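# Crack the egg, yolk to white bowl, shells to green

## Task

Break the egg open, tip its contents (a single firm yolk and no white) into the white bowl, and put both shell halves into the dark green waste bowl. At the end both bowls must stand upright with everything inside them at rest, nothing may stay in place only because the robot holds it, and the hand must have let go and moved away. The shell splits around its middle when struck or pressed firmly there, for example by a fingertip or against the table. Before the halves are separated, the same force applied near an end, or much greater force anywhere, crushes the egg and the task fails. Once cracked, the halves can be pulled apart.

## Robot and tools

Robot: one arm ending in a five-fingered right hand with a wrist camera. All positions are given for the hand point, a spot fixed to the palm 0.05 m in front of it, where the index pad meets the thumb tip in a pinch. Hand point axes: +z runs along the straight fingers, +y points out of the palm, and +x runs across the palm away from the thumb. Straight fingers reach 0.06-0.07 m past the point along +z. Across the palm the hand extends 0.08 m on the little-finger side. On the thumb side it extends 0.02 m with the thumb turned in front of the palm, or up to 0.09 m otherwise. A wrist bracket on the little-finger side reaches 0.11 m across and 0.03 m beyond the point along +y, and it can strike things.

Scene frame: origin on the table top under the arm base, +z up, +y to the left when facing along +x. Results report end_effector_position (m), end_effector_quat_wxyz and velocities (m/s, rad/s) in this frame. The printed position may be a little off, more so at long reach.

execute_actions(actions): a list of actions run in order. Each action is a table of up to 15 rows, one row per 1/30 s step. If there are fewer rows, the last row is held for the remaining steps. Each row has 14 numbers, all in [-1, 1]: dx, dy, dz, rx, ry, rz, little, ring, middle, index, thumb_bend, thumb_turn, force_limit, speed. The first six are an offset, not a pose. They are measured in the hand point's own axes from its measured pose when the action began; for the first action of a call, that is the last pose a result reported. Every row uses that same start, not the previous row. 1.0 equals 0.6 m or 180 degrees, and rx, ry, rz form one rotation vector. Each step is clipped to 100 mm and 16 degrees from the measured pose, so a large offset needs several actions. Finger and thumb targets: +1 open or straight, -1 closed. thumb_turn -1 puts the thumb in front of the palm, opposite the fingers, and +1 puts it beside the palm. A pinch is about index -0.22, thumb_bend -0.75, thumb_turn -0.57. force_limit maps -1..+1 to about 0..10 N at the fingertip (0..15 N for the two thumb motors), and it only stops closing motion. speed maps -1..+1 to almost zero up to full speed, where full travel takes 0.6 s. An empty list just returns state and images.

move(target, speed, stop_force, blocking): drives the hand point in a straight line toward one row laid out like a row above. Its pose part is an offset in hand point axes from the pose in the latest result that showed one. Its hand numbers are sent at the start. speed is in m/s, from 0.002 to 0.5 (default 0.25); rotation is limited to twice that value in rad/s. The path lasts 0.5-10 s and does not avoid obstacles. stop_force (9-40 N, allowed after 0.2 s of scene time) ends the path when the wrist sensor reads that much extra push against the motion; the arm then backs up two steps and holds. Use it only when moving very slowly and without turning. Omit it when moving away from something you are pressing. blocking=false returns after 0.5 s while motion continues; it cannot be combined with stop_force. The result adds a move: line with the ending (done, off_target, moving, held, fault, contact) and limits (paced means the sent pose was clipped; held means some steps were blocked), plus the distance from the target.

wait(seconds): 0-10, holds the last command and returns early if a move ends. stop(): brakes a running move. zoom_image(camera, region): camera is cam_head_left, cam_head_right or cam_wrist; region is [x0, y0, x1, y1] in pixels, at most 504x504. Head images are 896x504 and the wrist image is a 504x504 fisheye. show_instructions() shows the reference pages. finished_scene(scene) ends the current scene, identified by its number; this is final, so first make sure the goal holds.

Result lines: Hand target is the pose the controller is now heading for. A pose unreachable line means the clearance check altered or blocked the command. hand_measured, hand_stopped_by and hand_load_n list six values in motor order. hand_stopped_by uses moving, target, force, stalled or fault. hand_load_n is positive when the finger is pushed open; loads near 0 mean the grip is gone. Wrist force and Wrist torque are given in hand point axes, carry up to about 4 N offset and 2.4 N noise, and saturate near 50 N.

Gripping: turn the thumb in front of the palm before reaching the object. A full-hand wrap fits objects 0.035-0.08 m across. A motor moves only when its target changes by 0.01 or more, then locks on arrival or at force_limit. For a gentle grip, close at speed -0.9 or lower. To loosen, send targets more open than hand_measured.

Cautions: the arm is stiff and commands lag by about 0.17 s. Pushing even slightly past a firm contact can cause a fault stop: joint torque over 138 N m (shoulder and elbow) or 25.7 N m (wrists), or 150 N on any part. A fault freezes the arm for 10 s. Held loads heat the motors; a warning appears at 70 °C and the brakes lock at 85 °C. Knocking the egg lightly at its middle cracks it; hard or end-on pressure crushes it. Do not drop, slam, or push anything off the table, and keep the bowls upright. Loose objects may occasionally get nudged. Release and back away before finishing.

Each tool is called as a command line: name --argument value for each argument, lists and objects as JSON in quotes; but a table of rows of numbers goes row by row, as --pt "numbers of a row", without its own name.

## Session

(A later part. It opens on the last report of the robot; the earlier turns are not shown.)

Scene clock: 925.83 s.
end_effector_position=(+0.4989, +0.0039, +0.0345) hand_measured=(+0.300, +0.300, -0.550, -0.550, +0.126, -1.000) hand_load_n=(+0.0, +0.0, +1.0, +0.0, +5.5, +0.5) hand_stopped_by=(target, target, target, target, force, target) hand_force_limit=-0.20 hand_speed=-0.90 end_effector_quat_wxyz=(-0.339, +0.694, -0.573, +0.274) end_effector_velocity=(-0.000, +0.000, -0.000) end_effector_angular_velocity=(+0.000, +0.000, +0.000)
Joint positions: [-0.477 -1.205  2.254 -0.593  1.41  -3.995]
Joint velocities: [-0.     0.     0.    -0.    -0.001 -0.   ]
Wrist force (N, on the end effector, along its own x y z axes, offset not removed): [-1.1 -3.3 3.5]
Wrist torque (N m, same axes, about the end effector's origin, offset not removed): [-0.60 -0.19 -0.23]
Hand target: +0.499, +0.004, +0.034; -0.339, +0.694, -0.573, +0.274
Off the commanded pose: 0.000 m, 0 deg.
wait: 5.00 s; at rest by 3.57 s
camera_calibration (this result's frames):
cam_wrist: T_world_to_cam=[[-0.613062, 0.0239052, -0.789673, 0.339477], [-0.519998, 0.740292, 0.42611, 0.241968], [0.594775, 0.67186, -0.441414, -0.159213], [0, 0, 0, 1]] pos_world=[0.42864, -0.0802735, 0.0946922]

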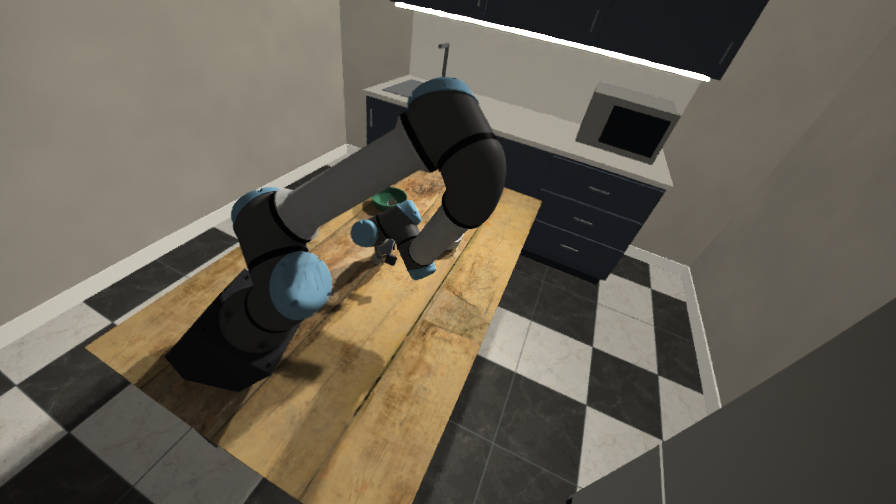

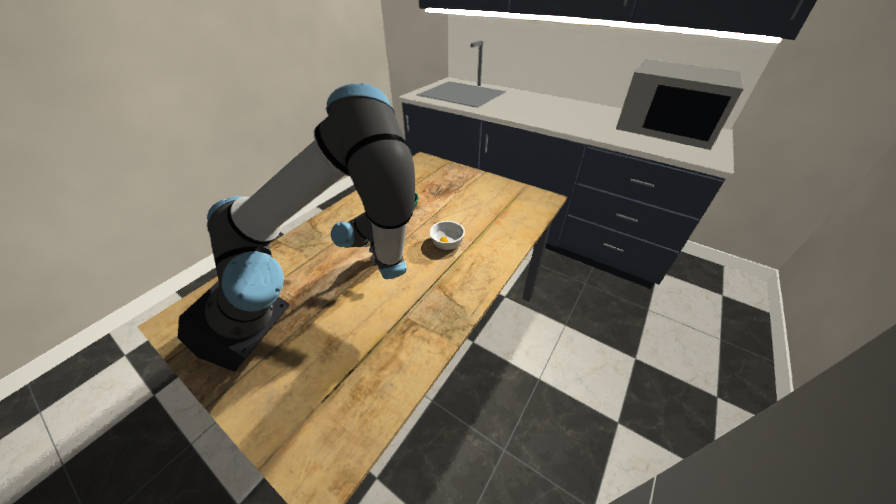

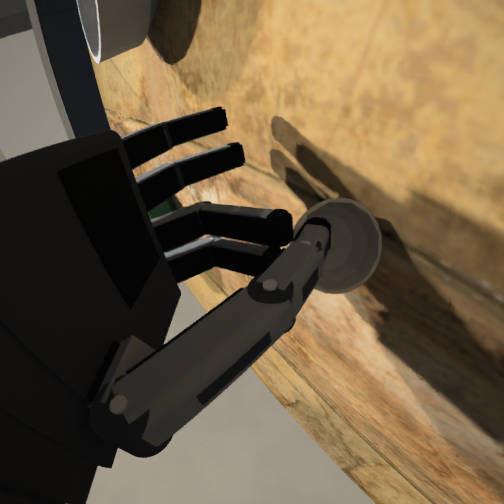

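move --target '[0,-0.052,-0.041,0,0,0,0.3,0.3,-0.55,-0.55,-1,-1,-0.2,-0.9]' --speed 0.03

Scene clock: 939.13 s.
end_effector_position=(+0.4989, +0.0035, +0.0738) hand_measured=(+0.300, +0.300, -0.550, -0.550, +0.126, -1.000) hand_load_n=(+0.0, +0.0, +0.0, +0.0, +5.5, +1.0) hand_stopped_by=(target, target, target, target, force, target) hand_force_limit=-0.20 hand_speed=-0.90 end_effector_quat_wxyz=(-0.339, +0.694, -0.573, +0.274) end_effector_velocity=(+0.001, +0.000, +0.003) end_effector_angular_velocity=(+0.001, -0.001, +0.001)
Joint positions: [-0.412 -1.295  2.255 -0.509  1.469 -3.967]
Joint velocities: [ 0.005 -0.005 -0.002  0.007  0.003  0.002]
Wrist force (N, on the end effector, along its own x y z axes, offset not removed): [-0.2 -0.3 -2.8]
Wrist torque (N m, same axes, about the end effector's origin, offset not removed): [0.16 -0.05 0.17]
Hand target: +0.499, +0.004, +0.074; -0.339, +0.694, -0.573, +0.274
Off the commanded pose: 0.000 m, 0 deg.
move: done
camera_calibration (this result's frames):
cam_wrist: T_world_to_cam=[[-0.613034, 0.0238067, -0.789697, 0.370586], [-0.520038, 0.740317, 0.426018, 0.225541], [0.594769, 0.671836, -0.441459, -0.141627], [0, 0, 0, 1]] pos_world=[0.428707, -0.0806438, 0.134044]

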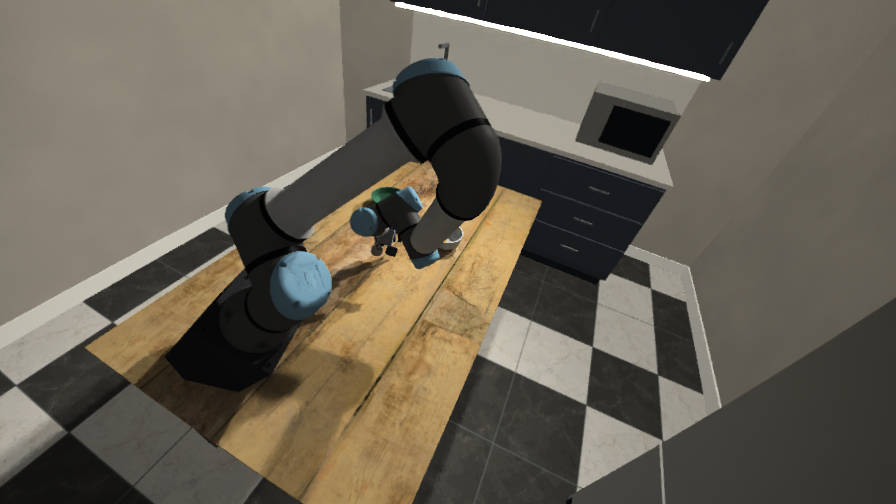

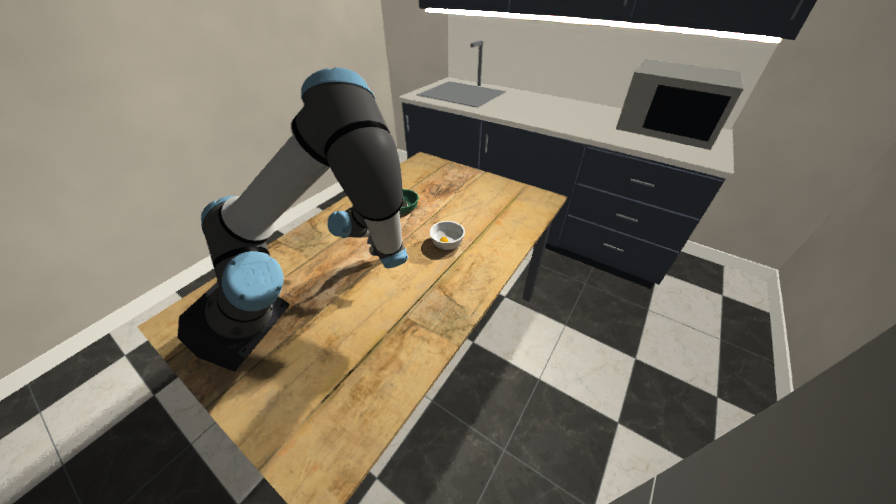

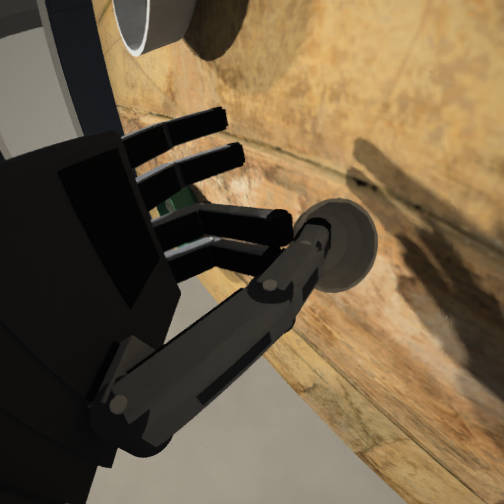

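move --target '[-0.144,-0.388,0.412,0,0,0,0.3,0.3,-0.55,-0.55,-1,-1,-0.2,-0.9]' --speed 0.07

Scene clock: 960.70 s.
end_effector_position=(+0.8140, +0.1533, +0.1039) hand_measured=(+0.300, +0.300, -0.550, -0.550, +0.126, -1.000) hand_load_n=(+0.0, +0.0, +0.0, +0.0, +5.5, +1.0) hand_stopped_by=(target, target, target, target, force, target) hand_force_limit=-0.20 hand_speed=-0.90 end_effector_quat_wxyz=(-0.339, +0.694, -0.573, +0.274) end_effector_velocity=(+0.002, -0.001, -0.001) end_effector_angular_velocity=(-0.002, +0.003, -0.002)
Joint positions: [ 0.009 -0.629  1.093  0.004  1.847 -3.781]
Joint velocities: [-0.001  0.006 -0.013  0.008  0.003  0.001]
Wrist force (N, on the end effector, along its own x y z axes, offset not removed): [-2.2 -3.3 3.2]
Wrist torque (N m, same axes, about the end effector's origin, offset not removed): [-0.69 0.23 -0.13]
Hand target: +0.814, +0.153, +0.104; -0.339, +0.694, -0.573, +0.274
Off the commanded pose: 0.000 m, 0 deg.
move: done
camera_calibration (this result's frames):
cam_wrist: T_world_to_cam=[[-0.612809, 0.0231924, -0.789891, 0.583891], [-0.520211, 0.74059, 0.425332, 0.265894], [0.594849, 0.671557, -0.441775, -0.416324], [0, 0, 0, 1]] pos_world=[0.743785, 0.0691255, 0.164195]

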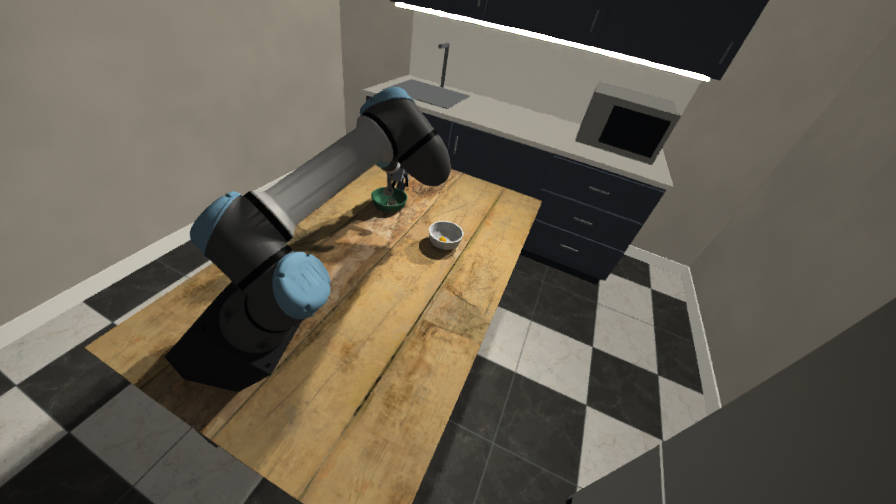

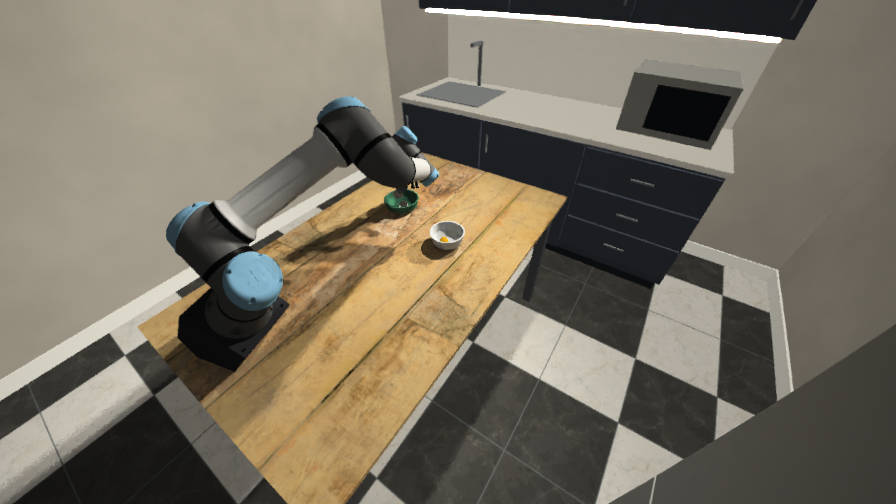

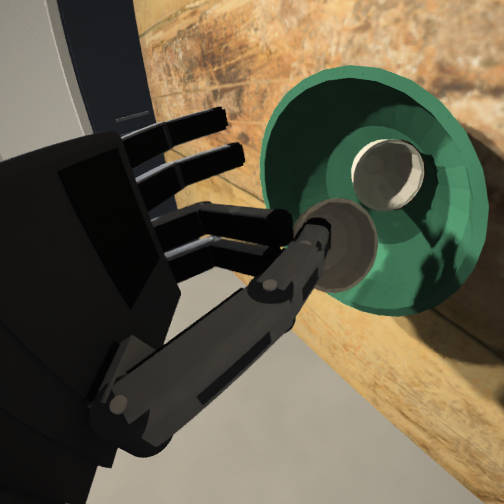

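move --target '[0,0.02,0.0155,0,0,0,0.3,0.3,-0.55,-0.55,-1,-1,-0.2,-0.9]' --speed 0.03

execute_actions --actions '[[[0,0,0,0,0,0,0.3,0.3,0.3,0.3,1,-1,0,0]],[[0,0,0,0,0,0,0.3,0.3,0.3,0.3,1,-1,0,0]],[[0,0,0,0,0,0,0.3,0.3,0.3,0.3,1,-1,0,0]]]'

move --target '[0,-0.1,-0.08,0,0,0,0.3,0.3,0.3,0.3,1,-1,0,0]' --speed 0.08

Scene clock: 977.93 s.
end_effector_position=(+0.8139, +0.1534, +0.0891) hand_measured=(+0.300, +0.300, -0.550, -0.550, +0.126, -1.000) hand_load_n=(+0.0, +0.0, +0.0, +0.0, +5.5, +1.0) hand_stopped_by=(target, target, target, target, force, target) hand_force_limit=-0.20 hand_speed=-0.90 end_effector_quat_wxyz=(-0.339, +0.694, -0.573, +0.274) end_effector_velocity=(+0.000, -0.001, -0.003) end_effector_angular_velocity=(-0.001, +0.000, -0.002)
Joint positions: [-0.006 -0.616  1.099 -0.017  1.834 -3.788]
Joint velocities: [-0.003  0.001  0.001 -0.004 -0.001 -0.002]
Wrist force (N, on the end effector, along its own x y z axes, offset not removed): [0.9 2.2 2.8]
Wrist torque (N m, same axes, about the end effector's origin, offset not removed): [0.32 -0.44 0.15]
Hand target: +0.814, +0.153, +0.089; -0.339, +0.694, -0.573, +0.274
Off the commanded pose: 0.000 m, 0 deg.
move: done
camera_calibration (this result's frames):
cam_wrist: T_world_to_cam=[[-0.612828, 0.0232089, -0.789876, 0.572055], [-0.520204, 0.740577, 0.425363, 0.272051], [0.594836, 0.671571, -0.441773, -0.422867], [0, 0, 0, 1]] pos_world=[0.74363, 0.0692339, 0.149321]

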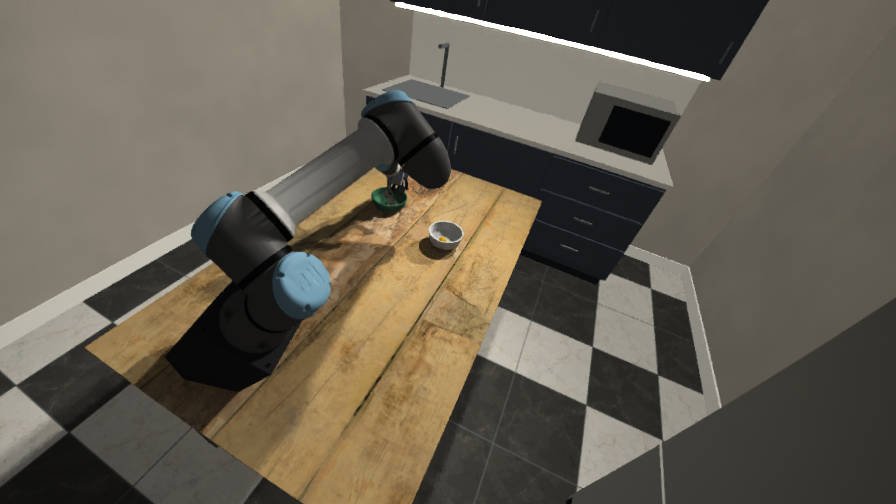

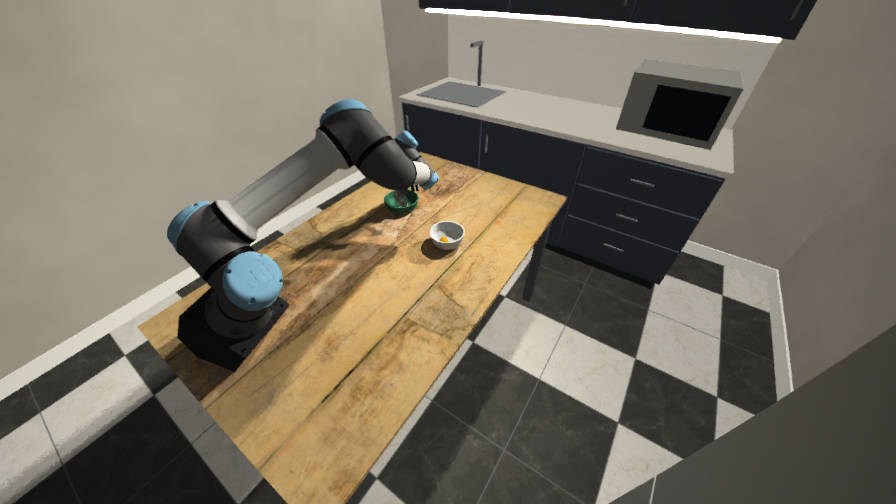

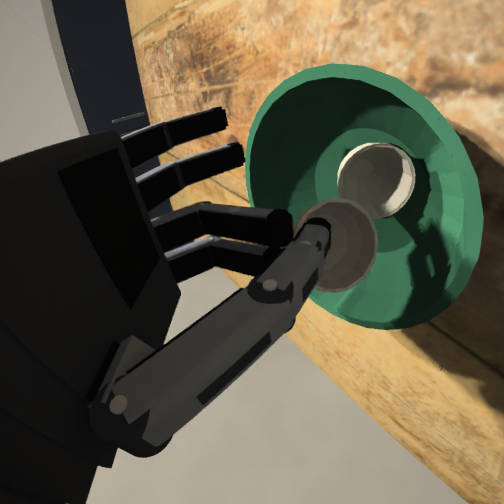

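Scene clock: 979.43 s.
end_effector_position=(+0.8138, +0.1534, +0.0889) hand_measured=(+0.300, +0.300, +0.300, +0.300, +1.000, -1.000) hand_load_n=(+0.0, +0.0, +0.0, +0.0, +0.0, +0.0) hand_stopped_by=(target, target, target, target, target, target) hand_force_limit=0.00 hand_speed=0.00 end_effector_quat_wxyz=(-0.339, +0.694, -0.573, +0.274) end_effector_velocity=(-0.000, +0.000, +0.000) end_effector_angular_velocity=(+0.000, -0.000, +0.000)
Joint positions: [-0.006 -0.616  1.099 -0.017  1.834 -3.788]
Joint velocities: [ 0.001  0.    -0.     0.    -0.     0.   ]
Wrist force (N, on the end effector, along its own x y z axes, offset not removed): [-3.0 -2.4 3.3]
Wrist torque (N m, same axes, about the end effector's origin, offset not removed): [-0.49 0.43 -0.42]
Hand target: +0.814, +0.153, +0.089; -0.339, +0.694, -0.573, +0.274
Off the commanded pose: 0.000 m, 0 deg.
camera_calibration (this result's frames):
cam_wrist: T_world_to_cam=[[-0.612885, 0.0231735, -0.789832, 0.572002], [-0.520218, 0.740546, 0.4254, 0.27209], [0.594765, 0.671606, -0.441814, -0.422846], [0, 0, 0, 1]] pos_world=[0.743611, 0.0692356, 0.149219]

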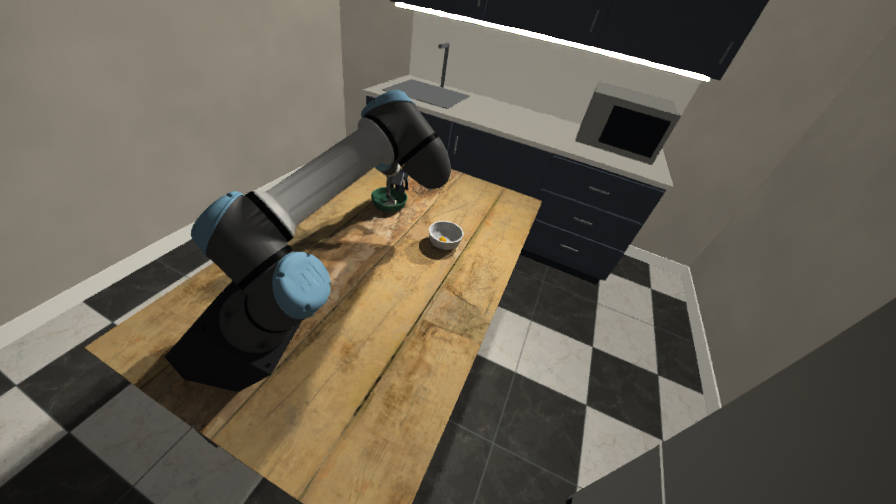

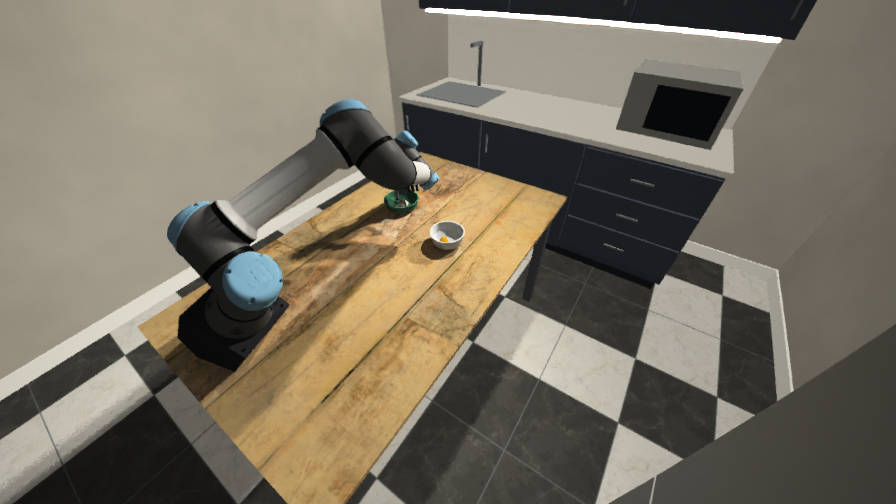

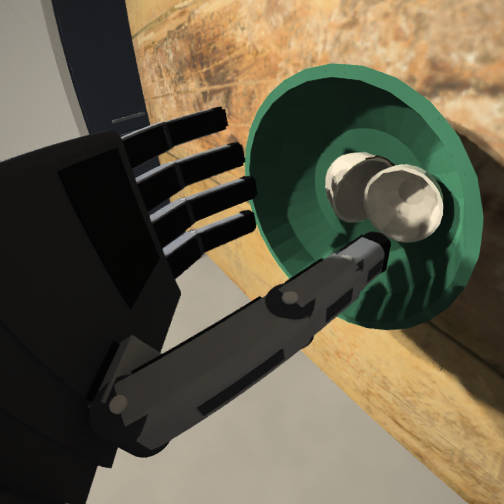

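Scene clock: 980.87 s.
end_effector_position=(+0.8135, +0.1526, +0.1654) hand_measured=(+0.300, +0.300, +0.300, +0.300, +1.000, -1.000) hand_load_n=(+0.0, +0.0, +0.0, +0.0, +0.0, +0.0) hand_stopped_by=(target, target, target, target, target, target) hand_force_limit=0.00 hand_speed=0.00 end_effector_quat_wxyz=(-0.339, +0.694, -0.573, +0.274) end_effector_velocity=(+0.000, -0.000, +0.002) end_effector_angular_velocity=(-0.000, +0.000, -0.001)
Joint positions: [ 0.068 -0.679  1.058  0.097  1.899 -3.753]
Joint velocities: [ 0.002 -0.001 -0.002  0.004  0.003  0.001]
Wrist force (N, on the end effector, along its own x y z axes, offset not removed): [-1.7 -3.1 0.0]
Wrist torque (N m, same axes, about the end effector's origin, offset not removed): [-0.49 0.17 -0.22]
Hand target: +0.813, +0.153, +0.166; -0.339, +0.694, -0.573, +0.274
Off the commanded pose: 0.000 m, 0 deg.
move: done
camera_calibration (this result's frames):
cam_wrist: T_world_to_cam=[[-0.612818, 0.0230725, -0.789887, 0.632161], [-0.520252, 0.740603, 0.42526, 0.239998], [0.594804, 0.671547, -0.441851, -0.388364], [0, 0, 0, 1]] pos_world=[0.743259, 0.0684761, 0.225676]

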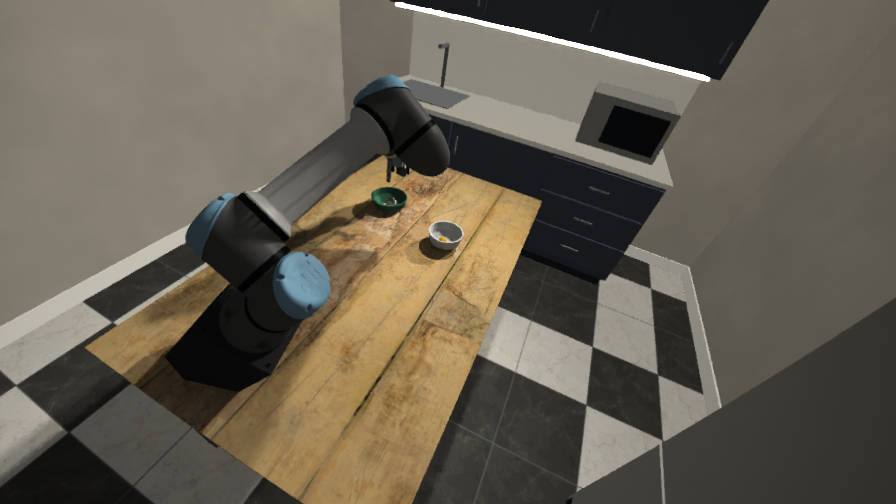

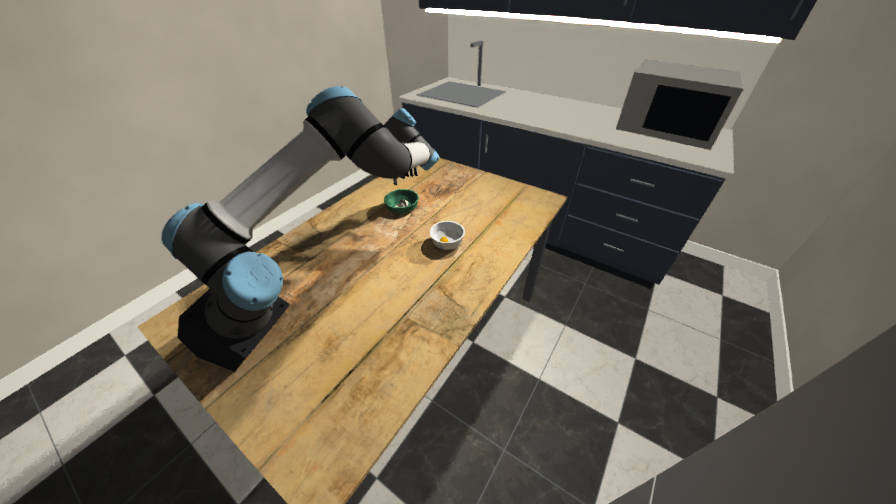

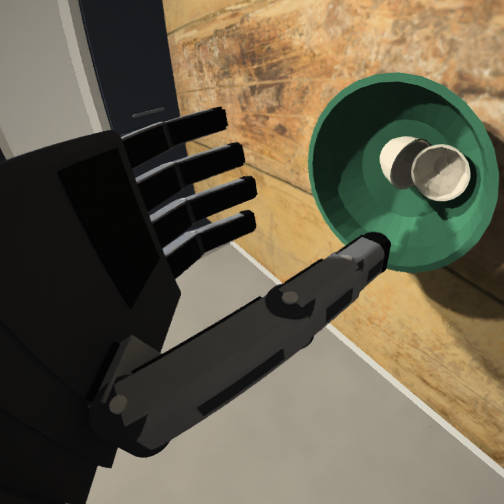

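finished_scene --scene 2

The scene is finished: the task was done.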